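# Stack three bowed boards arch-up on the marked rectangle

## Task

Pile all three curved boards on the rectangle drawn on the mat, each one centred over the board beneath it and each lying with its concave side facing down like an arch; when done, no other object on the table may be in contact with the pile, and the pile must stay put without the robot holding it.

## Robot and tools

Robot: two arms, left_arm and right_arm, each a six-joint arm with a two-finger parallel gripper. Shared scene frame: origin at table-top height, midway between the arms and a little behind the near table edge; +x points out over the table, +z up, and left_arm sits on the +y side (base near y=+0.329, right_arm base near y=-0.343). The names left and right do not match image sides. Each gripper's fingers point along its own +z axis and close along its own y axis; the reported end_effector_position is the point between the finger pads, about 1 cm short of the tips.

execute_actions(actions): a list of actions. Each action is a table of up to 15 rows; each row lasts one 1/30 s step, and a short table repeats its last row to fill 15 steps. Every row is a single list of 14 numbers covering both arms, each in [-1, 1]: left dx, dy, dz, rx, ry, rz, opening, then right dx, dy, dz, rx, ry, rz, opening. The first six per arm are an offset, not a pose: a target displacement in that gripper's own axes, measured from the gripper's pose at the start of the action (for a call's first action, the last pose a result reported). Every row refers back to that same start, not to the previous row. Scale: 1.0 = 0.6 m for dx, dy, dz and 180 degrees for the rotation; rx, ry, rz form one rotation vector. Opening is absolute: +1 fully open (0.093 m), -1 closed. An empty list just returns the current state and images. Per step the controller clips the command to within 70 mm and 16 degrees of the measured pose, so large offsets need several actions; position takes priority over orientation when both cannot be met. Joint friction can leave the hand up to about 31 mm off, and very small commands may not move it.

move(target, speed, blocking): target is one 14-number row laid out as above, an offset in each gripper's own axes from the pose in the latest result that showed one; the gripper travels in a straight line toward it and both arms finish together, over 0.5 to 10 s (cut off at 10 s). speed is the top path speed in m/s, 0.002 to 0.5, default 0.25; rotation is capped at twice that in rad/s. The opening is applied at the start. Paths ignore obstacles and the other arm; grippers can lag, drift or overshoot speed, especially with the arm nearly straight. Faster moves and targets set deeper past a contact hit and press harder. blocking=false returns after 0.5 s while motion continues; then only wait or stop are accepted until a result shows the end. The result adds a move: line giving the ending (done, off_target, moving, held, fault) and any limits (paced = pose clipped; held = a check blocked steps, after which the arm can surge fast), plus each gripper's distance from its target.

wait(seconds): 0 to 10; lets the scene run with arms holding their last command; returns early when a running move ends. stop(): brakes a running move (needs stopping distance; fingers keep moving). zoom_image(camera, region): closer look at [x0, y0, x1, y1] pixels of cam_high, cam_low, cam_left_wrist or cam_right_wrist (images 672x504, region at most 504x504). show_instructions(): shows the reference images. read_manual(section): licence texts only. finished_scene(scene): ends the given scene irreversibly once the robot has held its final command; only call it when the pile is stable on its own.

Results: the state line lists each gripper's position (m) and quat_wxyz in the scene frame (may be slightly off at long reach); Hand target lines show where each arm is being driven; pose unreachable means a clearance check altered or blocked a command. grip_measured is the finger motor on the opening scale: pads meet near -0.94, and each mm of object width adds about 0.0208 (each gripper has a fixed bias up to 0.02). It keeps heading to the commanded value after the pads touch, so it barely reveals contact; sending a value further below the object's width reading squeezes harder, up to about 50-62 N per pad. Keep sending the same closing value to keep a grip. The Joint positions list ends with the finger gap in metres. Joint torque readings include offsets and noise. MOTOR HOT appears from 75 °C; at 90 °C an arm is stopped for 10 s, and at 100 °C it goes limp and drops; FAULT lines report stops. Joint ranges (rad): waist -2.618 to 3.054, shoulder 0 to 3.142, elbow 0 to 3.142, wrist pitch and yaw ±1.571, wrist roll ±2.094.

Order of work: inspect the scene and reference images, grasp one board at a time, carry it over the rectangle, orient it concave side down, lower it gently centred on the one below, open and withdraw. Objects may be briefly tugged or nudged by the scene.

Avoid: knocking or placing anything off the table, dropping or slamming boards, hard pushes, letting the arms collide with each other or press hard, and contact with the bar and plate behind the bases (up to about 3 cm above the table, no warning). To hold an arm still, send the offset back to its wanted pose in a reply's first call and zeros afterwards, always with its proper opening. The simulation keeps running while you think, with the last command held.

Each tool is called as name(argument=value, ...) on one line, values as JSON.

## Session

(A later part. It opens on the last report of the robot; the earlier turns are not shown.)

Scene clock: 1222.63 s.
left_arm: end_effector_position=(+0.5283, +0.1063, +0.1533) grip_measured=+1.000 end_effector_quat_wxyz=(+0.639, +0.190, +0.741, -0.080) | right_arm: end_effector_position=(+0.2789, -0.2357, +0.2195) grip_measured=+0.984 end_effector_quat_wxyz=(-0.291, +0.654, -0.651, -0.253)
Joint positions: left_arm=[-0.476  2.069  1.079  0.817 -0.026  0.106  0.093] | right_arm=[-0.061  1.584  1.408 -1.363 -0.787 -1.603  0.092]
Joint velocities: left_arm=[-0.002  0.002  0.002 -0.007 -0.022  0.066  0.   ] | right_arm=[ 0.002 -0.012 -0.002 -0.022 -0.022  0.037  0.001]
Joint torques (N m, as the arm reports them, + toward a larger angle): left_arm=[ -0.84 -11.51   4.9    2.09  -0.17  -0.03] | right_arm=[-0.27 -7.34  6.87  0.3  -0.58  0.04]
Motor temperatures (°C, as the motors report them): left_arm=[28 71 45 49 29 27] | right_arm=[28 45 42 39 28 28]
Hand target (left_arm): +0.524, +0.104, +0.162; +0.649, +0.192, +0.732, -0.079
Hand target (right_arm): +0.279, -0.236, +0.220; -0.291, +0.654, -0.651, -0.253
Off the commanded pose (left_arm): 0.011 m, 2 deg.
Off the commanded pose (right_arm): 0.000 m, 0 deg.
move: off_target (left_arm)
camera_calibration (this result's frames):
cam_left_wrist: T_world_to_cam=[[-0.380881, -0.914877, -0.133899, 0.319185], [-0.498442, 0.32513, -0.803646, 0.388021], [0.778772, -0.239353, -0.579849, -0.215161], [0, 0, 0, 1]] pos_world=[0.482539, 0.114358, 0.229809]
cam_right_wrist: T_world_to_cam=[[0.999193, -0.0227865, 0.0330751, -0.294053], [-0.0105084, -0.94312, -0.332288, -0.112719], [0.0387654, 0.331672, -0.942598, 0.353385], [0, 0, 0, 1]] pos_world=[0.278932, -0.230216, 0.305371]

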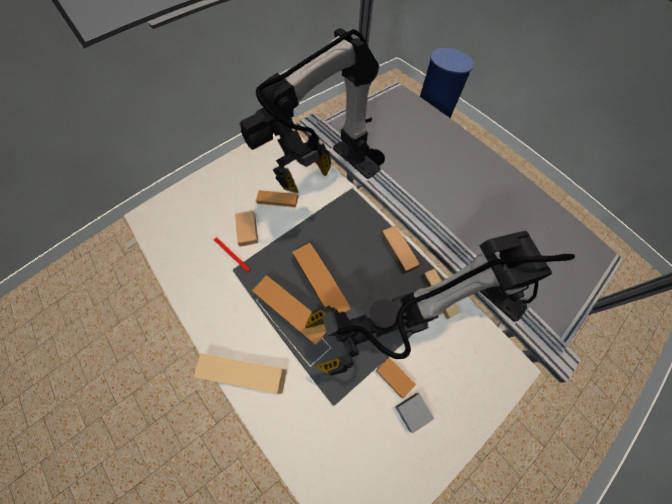

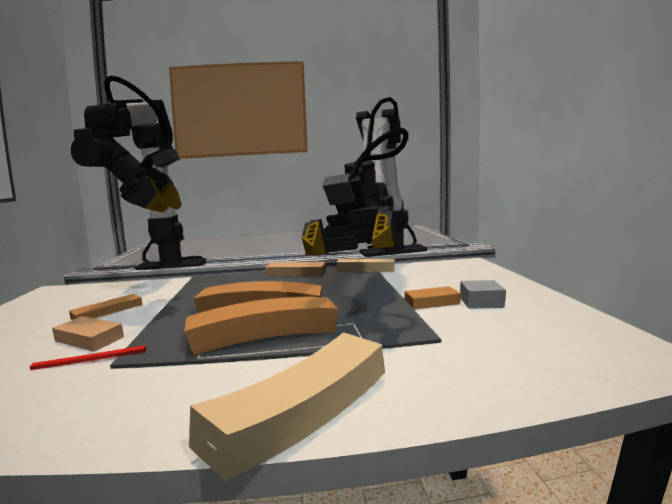

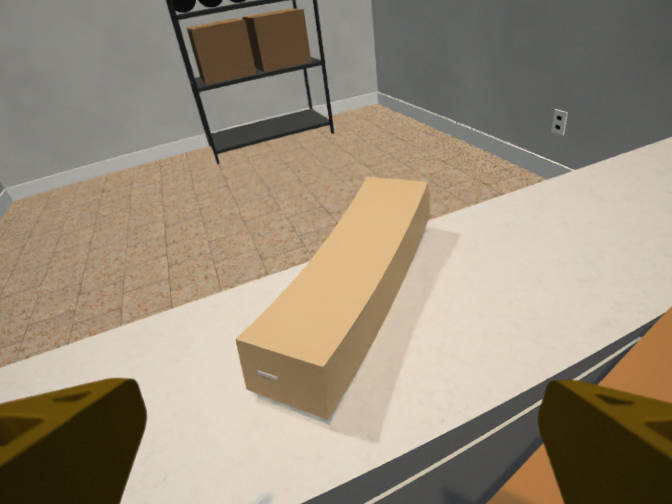

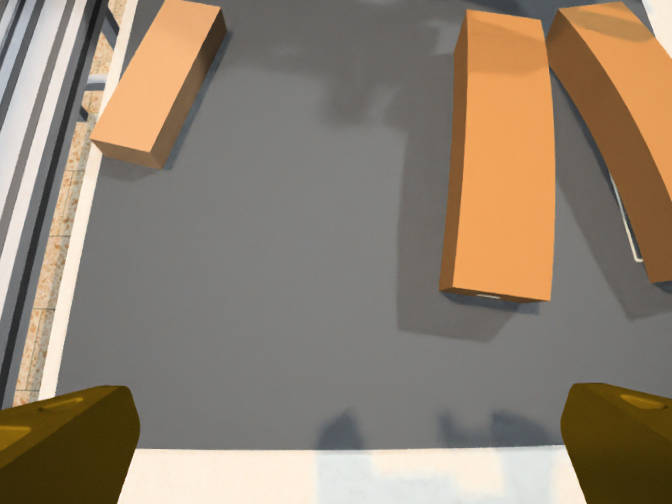

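move(target=[0,0.05,-0.4,0,0,0,1, 0,0,0,0,0,0,1])

Scene clock: 1225.87 s.
left_arm: end_effector_position=(+0.3226, +0.2169, +0.1979) grip_measured=+1.000 end_effector_quat_wxyz=(+0.642, +0.189, +0.738, -0.084) | right_arm: end_effector_position=(+0.2789, -0.2357, +0.2195) grip_measured=+0.984 end_effector_quat_wxyz=(-0.291, +0.654, -0.651, -0.253)
Joint positions: left_arm=[-0.347  0.999  0.265  0.57   0.108  0.122  0.093] | right_arm=[-0.061  1.584  1.408 -1.363 -0.787 -1.603  0.092]
Joint velocities: left_arm=[-0.002  0.002 -0.022 -0.081 -0.066  0.037  0.   ] | right_arm=[ 0.012 -0.002  0.022 -0.051 -0.095 -0.037 -0.   ]
Joint torques (N m, as the arm reports them, + toward a larger angle): left_arm=[ 1.23 -2.94  6.14  1.79  0.01 -0.09] | right_arm=[-0.13 -7.49  6.67  0.35 -0.65 -0.02]
Motor temperatures (°C, as the motors report them): left_arm=[28 71 45 50 29 27] | right_arm=[28 45 42 39 28 28]
Hand target (left_arm): +0.321, +0.221, +0.195; +0.639, +0.190, +0.741, -0.081
Hand target (right_arm): +0.279, -0.236, +0.220; -0.291, +0.654, -0.651, -0.253
Off the commanded pose (left_arm): 0.005 m, 1 deg.
Off the commanded pose (right_arm): 0.000 m, 0 deg.
move: done
camera_calibration (this result's frames):
cam_left_wrist: T_world_to_cam=[[-0.384496, -0.91417, -0.128282, 0.347939], [-0.492013, 0.320524, -0.809436, 0.28545], [0.78108, -0.248109, -0.573024, -0.00284394], [0, 0, 0, 1]] pos_world=[0.276448, 0.225876, 0.274058]
cam_right_wrist: T_world_to_cam=[[0.999193, -0.0227865, 0.0330751, -0.294053], [-0.0105084, -0.94312, -0.332288, -0.112719], [0.0387654, 0.331672, -0.942598, 0.353385], [0, 0, 0, 1]] pos_world=[0.278932, -0.230216, 0.305371]

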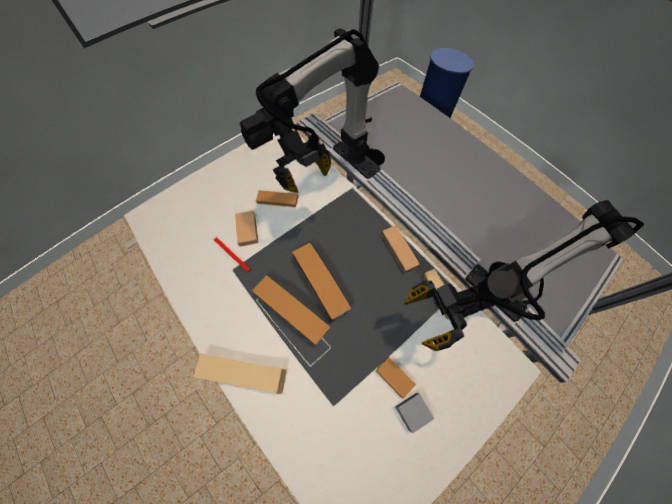

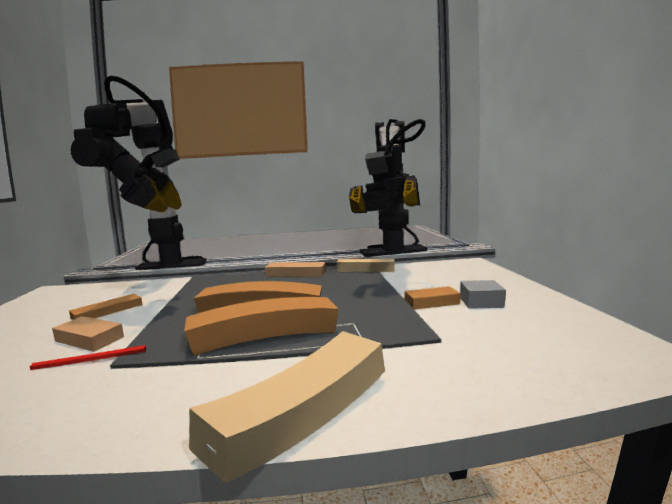

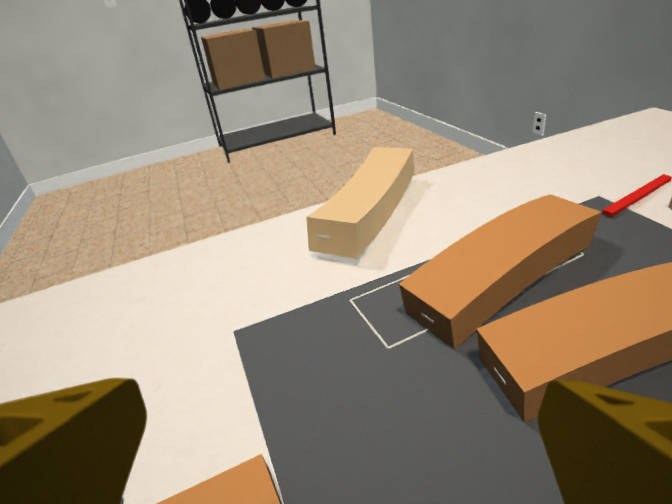

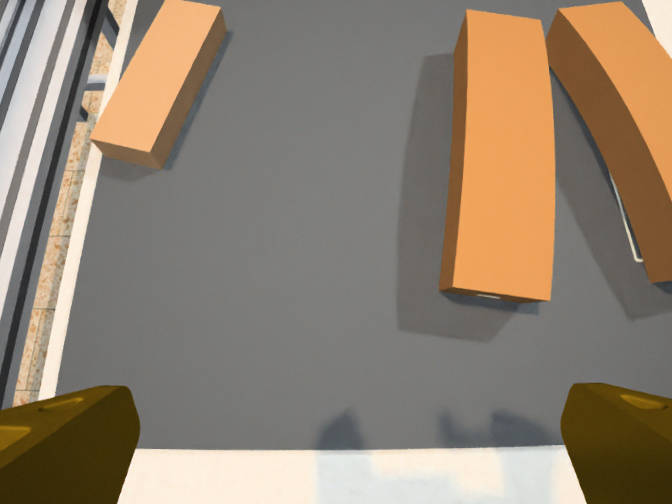

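wait(seconds=10)

wait(seconds=10)

move(target=[0.097,0.08,0.48,0.145,0.035,-0.04,1, 0,0,0,0,0,0,1])

Scene clock: 1245.30 s.
left_arm: end_effector_position=(+0.3225, +0.2169, +0.1976) grip_measured=+1.000 end_effector_quat_wxyz=(+0.641, +0.190, +0.739, -0.084) | right_arm: end_effector_position=(+0.2789, -0.2357, +0.2195) grip_measured=+0.984 end_effector_quat_wxyz=(-0.291, +0.654, -0.651, -0.253)
Joint positions: left_arm=[-0.347  0.999  0.265  0.569  0.108  0.123  0.093] | right_arm=[-0.061  1.584  1.408 -1.363 -0.787 -1.603  0.092]
Joint velocities: left_arm=[-0.012 -0.002  0.002 -0.022 -0.037  0.066  0.   ] | right_arm=[-0.012  0.012  0.002  0.022 -0.007 -0.066 -0.   ]
Joint torques (N m, as the arm reports them, + toward a larger angle): left_arm=[ 1.01 -3.16  6.29  1.79 -0.01 -0.07] | right_arm=[-0.16 -7.35  6.85  0.37 -0.6   0.05]
Motor temperatures (°C, as the motors report them): left_arm=[28 64 45 50 29 27] | right_arm=[28 45 42 38 28 28]
Hand target (left_arm): +0.321, +0.221, +0.194; +0.639, +0.190, +0.741, -0.081
Hand target (right_arm): +0.279, -0.236, +0.220; -0.291, +0.654, -0.651, -0.253
Off the commanded pose (left_arm): 0.005 m, 1 deg.
Off the commanded pose (right_arm): 0.000 m, 0 deg.
wait: 10.00 s; at rest from the start
camera_calibration (this result's frames):
cam_left_wrist: T_world_to_cam=[[-0.385049, -0.91392, -0.128408, 0.347976], [-0.492973, 0.3213, -0.808545, 0.285094], [0.780202, -0.248027, -0.574253, -0.00249101], [0, 0, 0, 1]] pos_world=[0.276474, 0.225803, 0.273763]
cam_right_wrist: T_world_to_cam=[[0.999193, -0.0227865, 0.0330751, -0.294053], [-0.0105084, -0.94312, -0.332288, -0.112719], [0.0387654, 0.331672, -0.942598, 0.353385], [0, 0, 0, 1]] pos_world=[0.278932, -0.230216, 0.305371]

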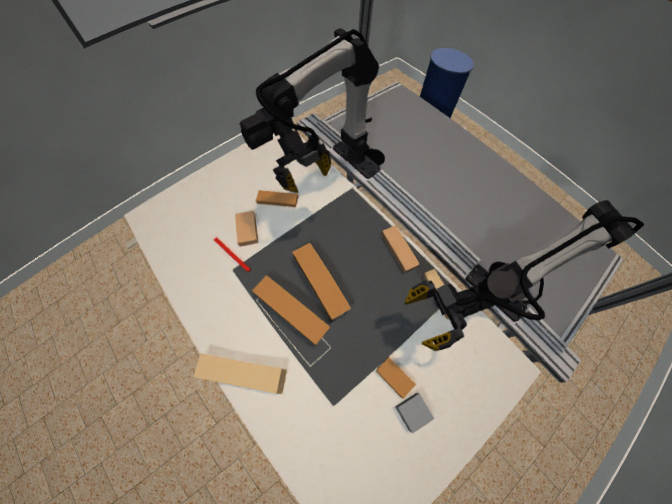

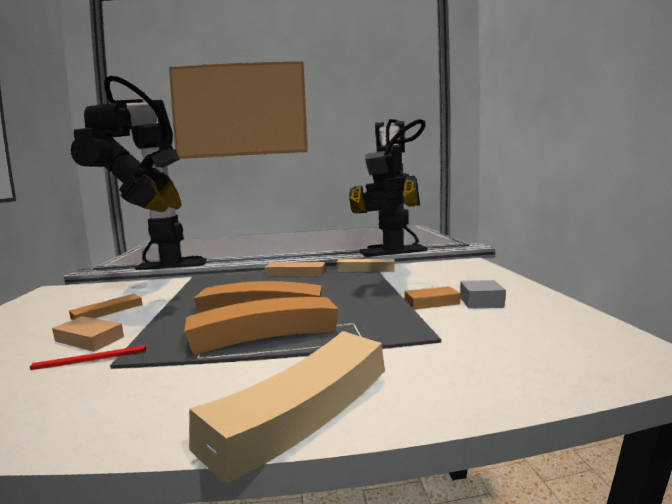

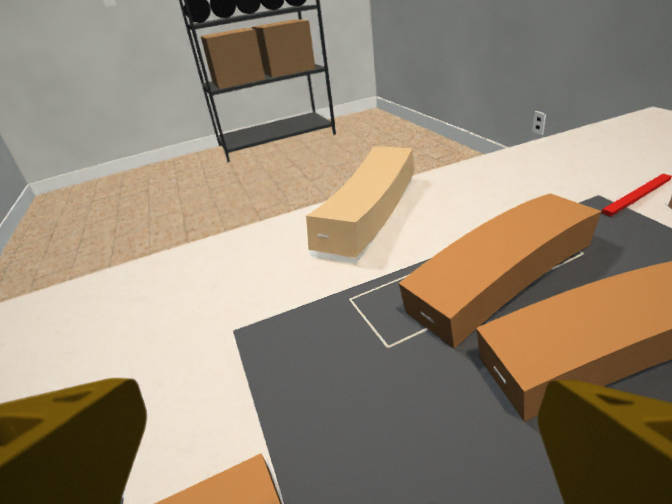

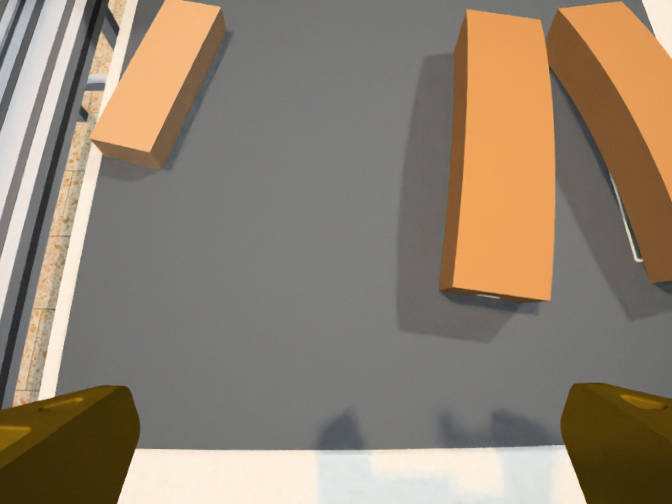

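Scene clock: 1255.30 s.
left_arm: end_effector_position=(+0.3225, +0.2169, +0.1976) grip_measured=+1.000 end_effector_quat_wxyz=(+0.641, +0.190, +0.739, -0.084) | right_arm: end_effector_position=(+0.2789, -0.2357, +0.2195) grip_measured=+0.984 end_effector_quat_wxyz=(-0.291, +0.654, -0.651, -0.253)
Joint positions: left_arm=[-0.347  0.999  0.265  0.569  0.108  0.123  0.093] | right_arm=[-0.061  1.584  1.408 -1.363 -0.787 -1.603  0.092]
Joint velocities: left_arm=[-0.017 -0.002 -0.022 -0.007 -0.007  0.051  0.   ] | right_arm=[-0.022 -0.007  0.002  0.007 -0.066 -0.007 -0.001]
Joint torques (N m, as the arm reports them, + toward a larger angle): left_arm=[ 1.19 -3.16  6.14  1.83  0.06 -0.04] | right_arm=[-0.24 -7.47  6.94  0.3  -0.59 -0.01]
Motor temperatures (°C, as the motors report them): left_arm=[28 62 45 50 29 27] | right_arm=[28 45 42 38 28 28]
Hand target (left_arm): +0.321, +0.221, +0.194; +0.639, +0.190, +0.741, -0.081
Hand target (right_arm): +0.279, -0.236, +0.220; -0.291, +0.654, -0.651, -0.253
Off the commanded pose (left_arm): 0.005 m, 1 deg.
Off the commanded pose (right_arm): 0.000 m, 0 deg.
wait: 10.00 s; at rest by 0.17 s
camera_calibration (this result's frames):
cam_left_wrist: T_world_to_cam=[[-0.385049, -0.91392, -0.128408, 0.347976], [-0.492973, 0.3213, -0.808545, 0.285094], [0.780202, -0.248027, -0.574253, -0.00249101], [0, 0, 0, 1]] pos_world=[0.276474, 0.225803, 0.273763]
cam_right_wrist: T_world_to_cam=[[0.999193, -0.0227865, 0.0330751, -0.294053], [-0.0105084, -0.94312, -0.332288, -0.112719], [0.0387654, 0.331672, -0.942598, 0.353385], [0, 0, 0, 1]] pos_world=[0.278932, -0.230216, 0.305371]

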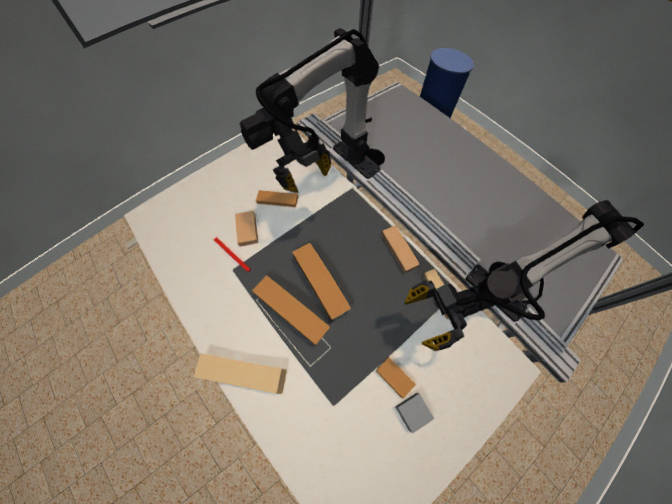

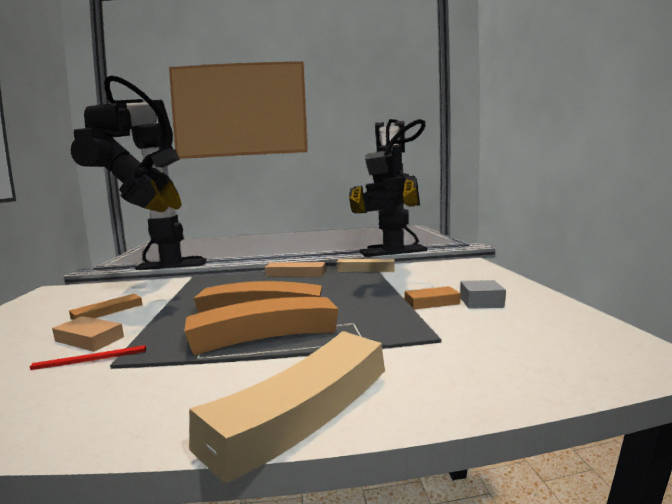

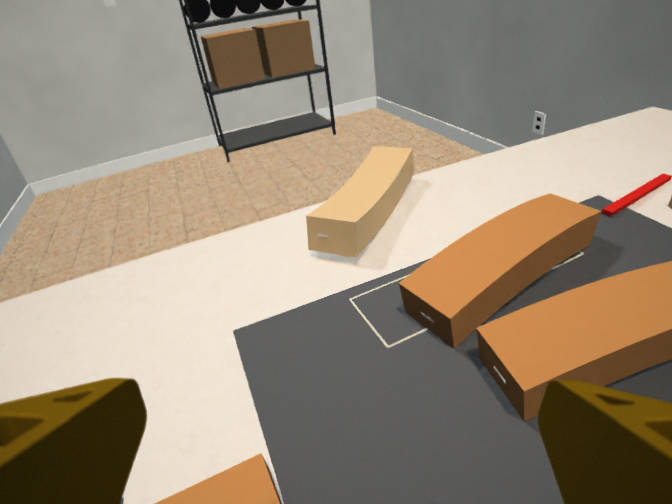

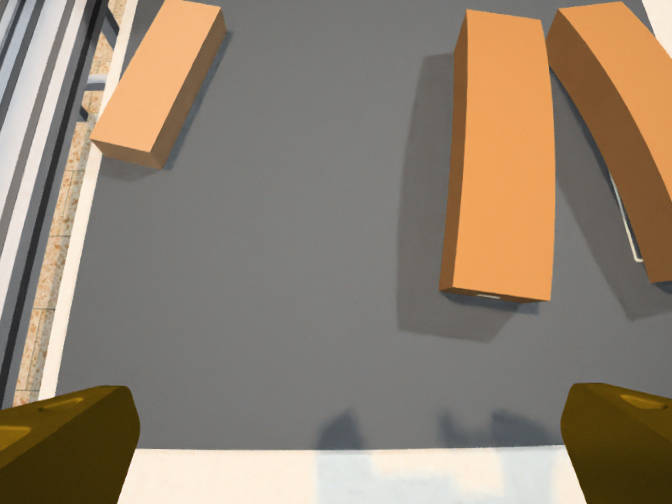

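Scene clock: 1257.23 s.
left_arm: end_effector_position=(+0.5923, +0.1561, +0.0951) grip_measured=+1.000 end_effector_quat_wxyz=(+0.528, +0.286, +0.748, -0.282) | right_arm: end_effector_position=(+0.2789, -0.2357, +0.2195) grip_measured=+0.984 end_effector_quat_wxyz=(-0.291, +0.654, -0.651, -0.253)
Joint positions: left_arm=[-0.172  2.387  1.522  0.488  0.723  0.116  0.093] | right_arm=[-0.061  1.584  1.408 -1.363 -0.787 -1.603  0.092]
Joint velocities: left_arm=[ 0.017 -0.017 -0.012 -0.007  0.007  0.007  0.   ] | right_arm=[-0.017 -0.007 -0.007  0.051 -0.051  0.007 -0.   ]
Joint torques (N m, as the arm reports them, + toward a larger angle): left_arm=[  1.17 -12.03   8.19   1.59   0.16   0.  ] | right_arm=[-0.13 -7.53  6.95  0.29 -0.59  0.  ]
Motor temperatures (°C, as the motors report them): left_arm=[28 62 45 50 29 27] | right_arm=[28 45 42 38 28 28]
Hand target (left_arm): +0.598, +0.163, +0.103; +0.535, +0.287, +0.744, -0.279
Hand target (right_arm): +0.279, -0.236, +0.220; -0.291, +0.654, -0.651, -0.253
Off the commanded pose (left_arm): 0.012 m, 1 deg.
Off the commanded pose (right_arm): 0.000 m, 0 deg.
move: off_target (left_arm)
camera_calibration (this result's frames):
cam_left_wrist: T_world_to_cam=[[-0.725606, -0.679243, 0.110113, 0.52555], [-0.520924, 0.437677, -0.732856, 0.346009], [0.449593, -0.589125, -0.671415, -0.0286039], [0, 0, 0, 1]] pos_world=[0.574447, 0.188685, 0.1765]
cam_right_wrist: T_world_to_cam=[[0.999193, -0.0227865, 0.0330751, -0.294053], [-0.0105084, -0.94312, -0.332288, -0.112719], [0.0387654, 0.331672, -0.942598, 0.353385], [0, 0, 0, 1]] pos_world=[0.278932, -0.230216, 0.305371]

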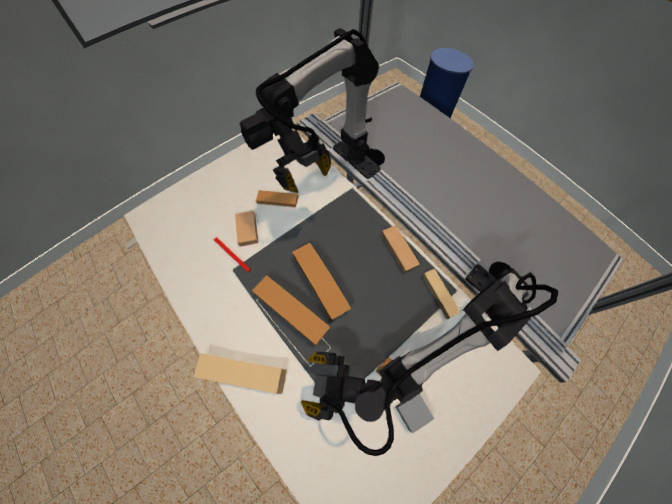

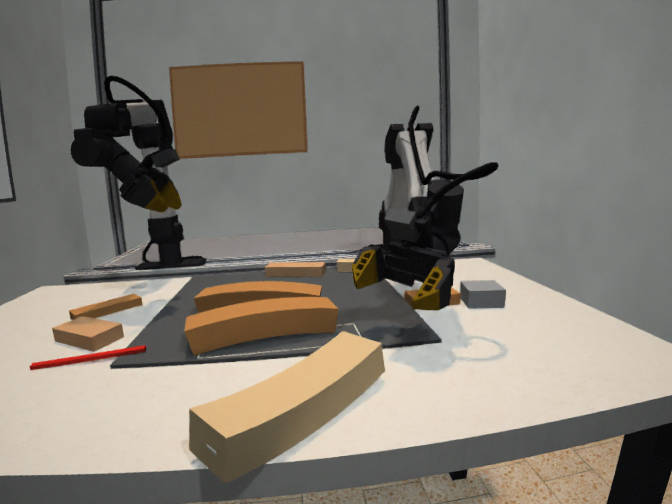

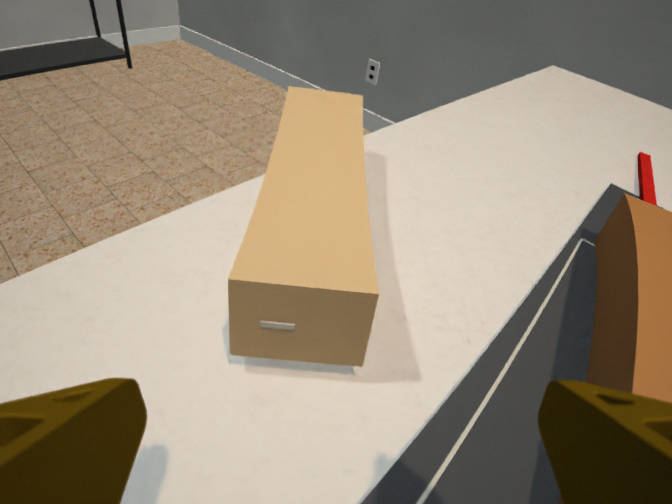

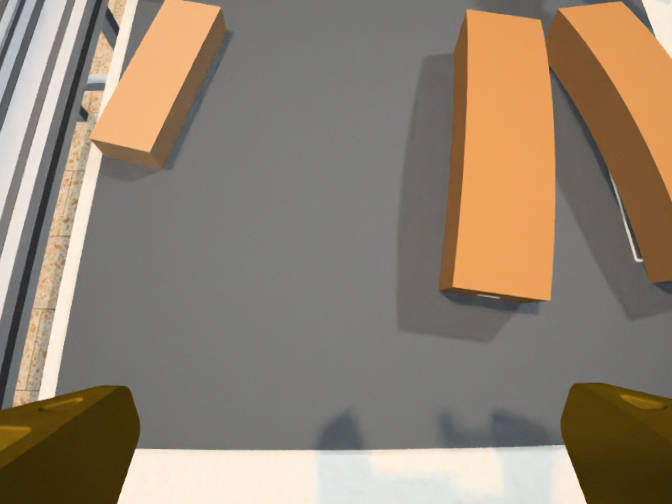

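move(target=[0.073,0.035,0.066,0,0,0.035,1, 0,0,0,0,0,0,1], speed=0.1)

move(target=[-0.027,0,0.122,0,0,0,1, 0,0,0,0,0,0,1], speed=0.06)

Scene clock: 1261.77 s.
left_arm: end_effector_position=(+0.6131, +0.1557, +0.0270) grip_measured=+1.000 end_effector_quat_wxyz=(+0.523, +0.316, +0.748, -0.260) | right_arm: end_effector_position=(+0.2789, -0.2357, +0.2195) grip_measured=+0.984 end_effector_quat_wxyz=(-0.291, +0.654, -0.651, -0.253)
Joint positions: left_arm=[-0.172  2.603  1.669  0.509  0.718  0.213  0.093] | right_arm=[-0.061  1.584  1.408 -1.363 -0.787 -1.603  0.092]
Joint velocities: left_arm=[-0.002 -0.007 -0.022  0.022 -0.007  0.007  0.   ] | right_arm=[-0.012 -0.002 -0.002  0.007 -0.066 -0.022  0.   ]
Joint torques (N m, as the arm reports them, + toward a larger angle): left_arm=[ -1.04 -13.13   7.96   1.88   0.09  -0.01] | right_arm=[-0.07 -7.21  6.92  0.37 -0.6   0.02]
Motor temperatures (°C, as the motors report them): left_arm=[28 65 46 50 29 27] | right_arm=[28 45 42 38 28 28]
Hand target (left_arm): +0.620, +0.147, +0.040; +0.543, +0.327, +0.731, -0.253
Hand target (right_arm): +0.279, -0.236, +0.220; -0.291, +0.654, -0.651, -0.253
Off the commanded pose (left_arm): 0.017 m, 3 deg.
Off the commanded pose (right_arm): 0.000 m, 0 deg.
move: off_target (left_arm)
camera_calibration (this result's frames):
cam_left_wrist: T_world_to_cam=[[-0.742913, -0.667632, 0.0484528, 0.558335], [-0.494178, 0.498194, -0.712455, 0.280616], [0.451519, -0.553236, -0.700043, -0.0898775], [0, 0, 0, 1]] pos_world=[0.59405, 0.183238, 0.109955]
cam_right_wrist: T_world_to_cam=[[0.999193, -0.0227865, 0.0330751, -0.294053], [-0.0105084, -0.94312, -0.332288, -0.112719], [0.0387654, 0.331672, -0.942598, 0.353385], [0, 0, 0, 1]] pos_world=[0.278932, -0.230216, 0.305371]

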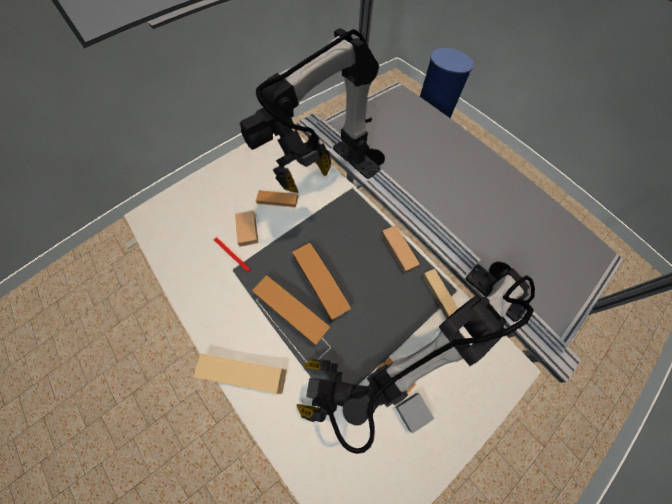

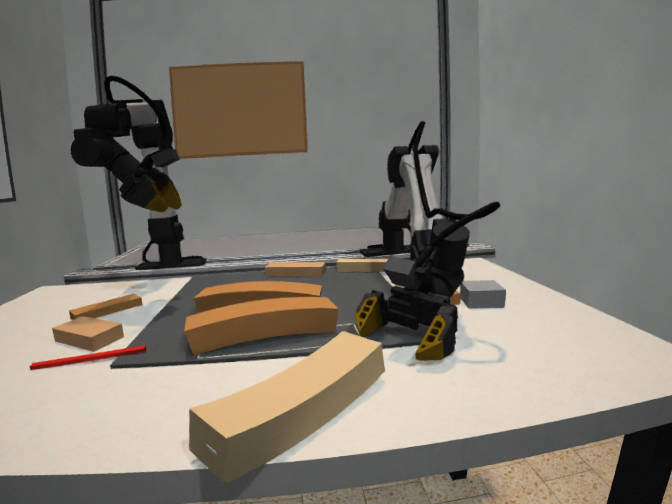

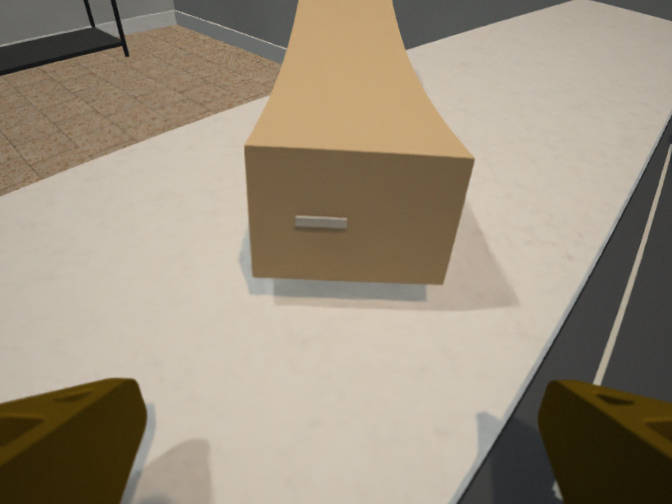

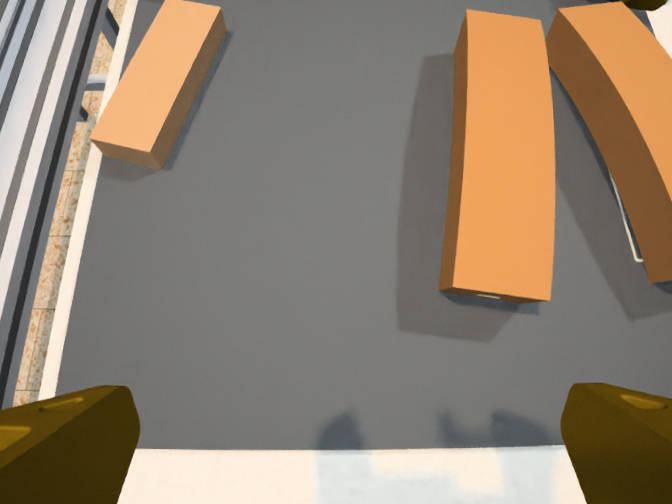

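Scene clock: 1263.37 s.
left_arm: end_effector_position=(+0.6615, +0.1039, +0.0198) grip_measured=+1.000 end_effector_quat_wxyz=(+0.527, +0.319, +0.744, -0.259) | right_arm: end_effector_position=(+0.2789, -0.2357, +0.2195) grip_measured=+0.984 end_effector_quat_wxyz=(-0.291, +0.654, -0.651, -0.253)
Joint positions: left_arm=[-0.255  2.83   2.105  0.336  0.644  0.175  0.093] | right_arm=[-0.061  1.584  1.408 -1.363 -0.787 -1.603  0.092]
Joint velocities: left_arm=[-0.017 -0.002  0.017  0.007 -0.022  0.022  0.   ] | right_arm=[ 0.022  0.007  0.007 -0.007  0.007 -0.007 -0.   ]
Joint torques (N m, as the arm reports them, + toward a larger angle): left_arm=[ -0.5  -13.91   8.5    1.58  -0.01  -0.17] | right_arm=[-0.25 -7.19  6.96  0.36 -0.61  0.05]
Motor temperatures (°C, as the motors report them): left_arm=[28 66 46 50 29 27] | right_arm=[28 45 42 38 28 28]
Hand target (left_arm): +0.663, +0.100, +0.019; +0.523, +0.316, +0.748, -0.259
Hand target (right_arm): +0.279, -0.236, +0.220; -0.291, +0.654, -0.651, -0.253
Off the commanded pose (left_arm): 0.004 m, 1 deg.
Off the commanded pose (right_arm): 0.000 m, 0 deg.
move: done
camera_calibration (this result's frames):
cam_left_wrist: T_world_to_cam=[[-0.745883, -0.66494, 0.038899, 0.561895], [-0.483294, 0.500089, -0.718566, 0.31799], [0.458351, -0.554766, -0.69437, -0.149969], [0, 0, 0, 1]] pos_world=[0.641529, 0.131405, 0.102506]
cam_right_wrist: T_world_to_cam=[[0.999193, -0.0227865, 0.0330751, -0.294053], [-0.0105084, -0.94312, -0.332288, -0.112719], [0.0387654, 0.331672, -0.942598, 0.353385], [0, 0, 0, 1]] pos_world=[0.278932, -0.230216, 0.305371]

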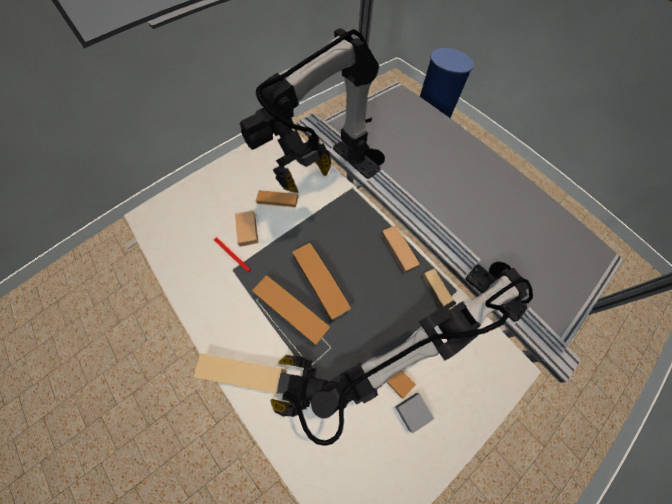

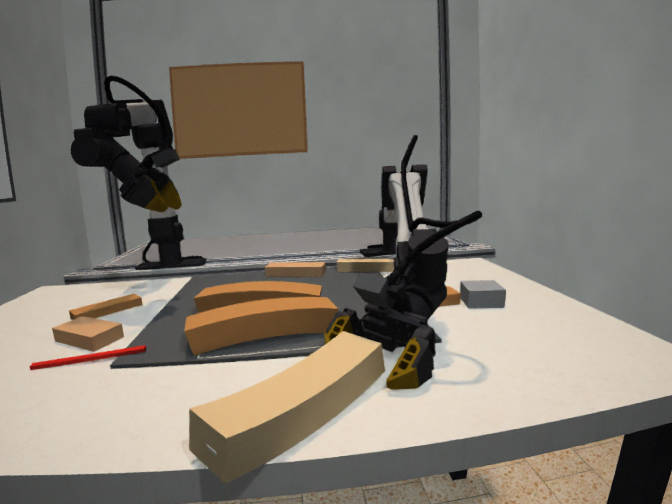

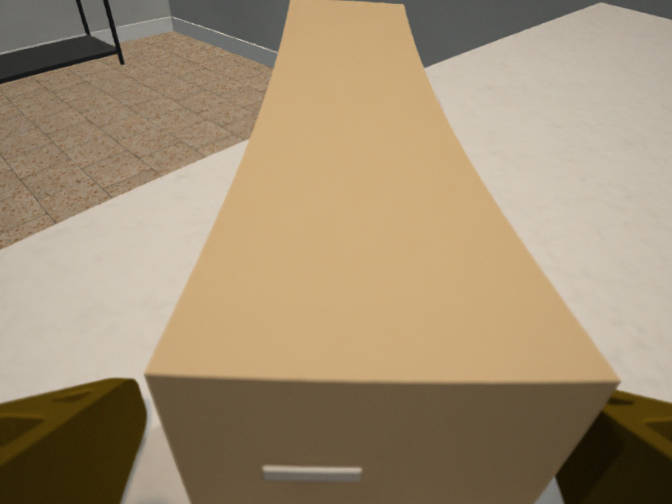

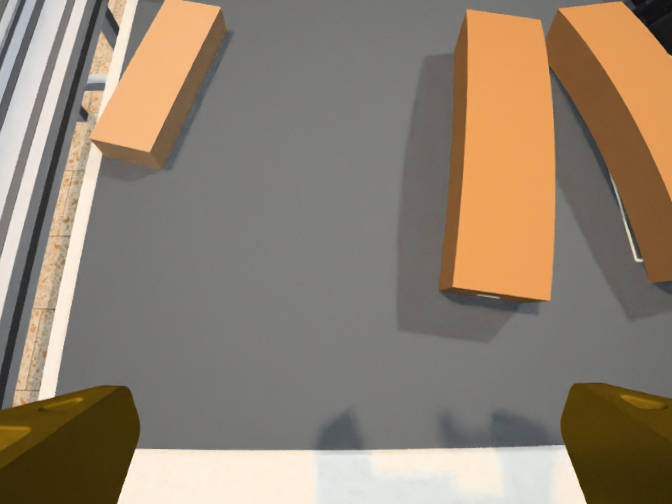

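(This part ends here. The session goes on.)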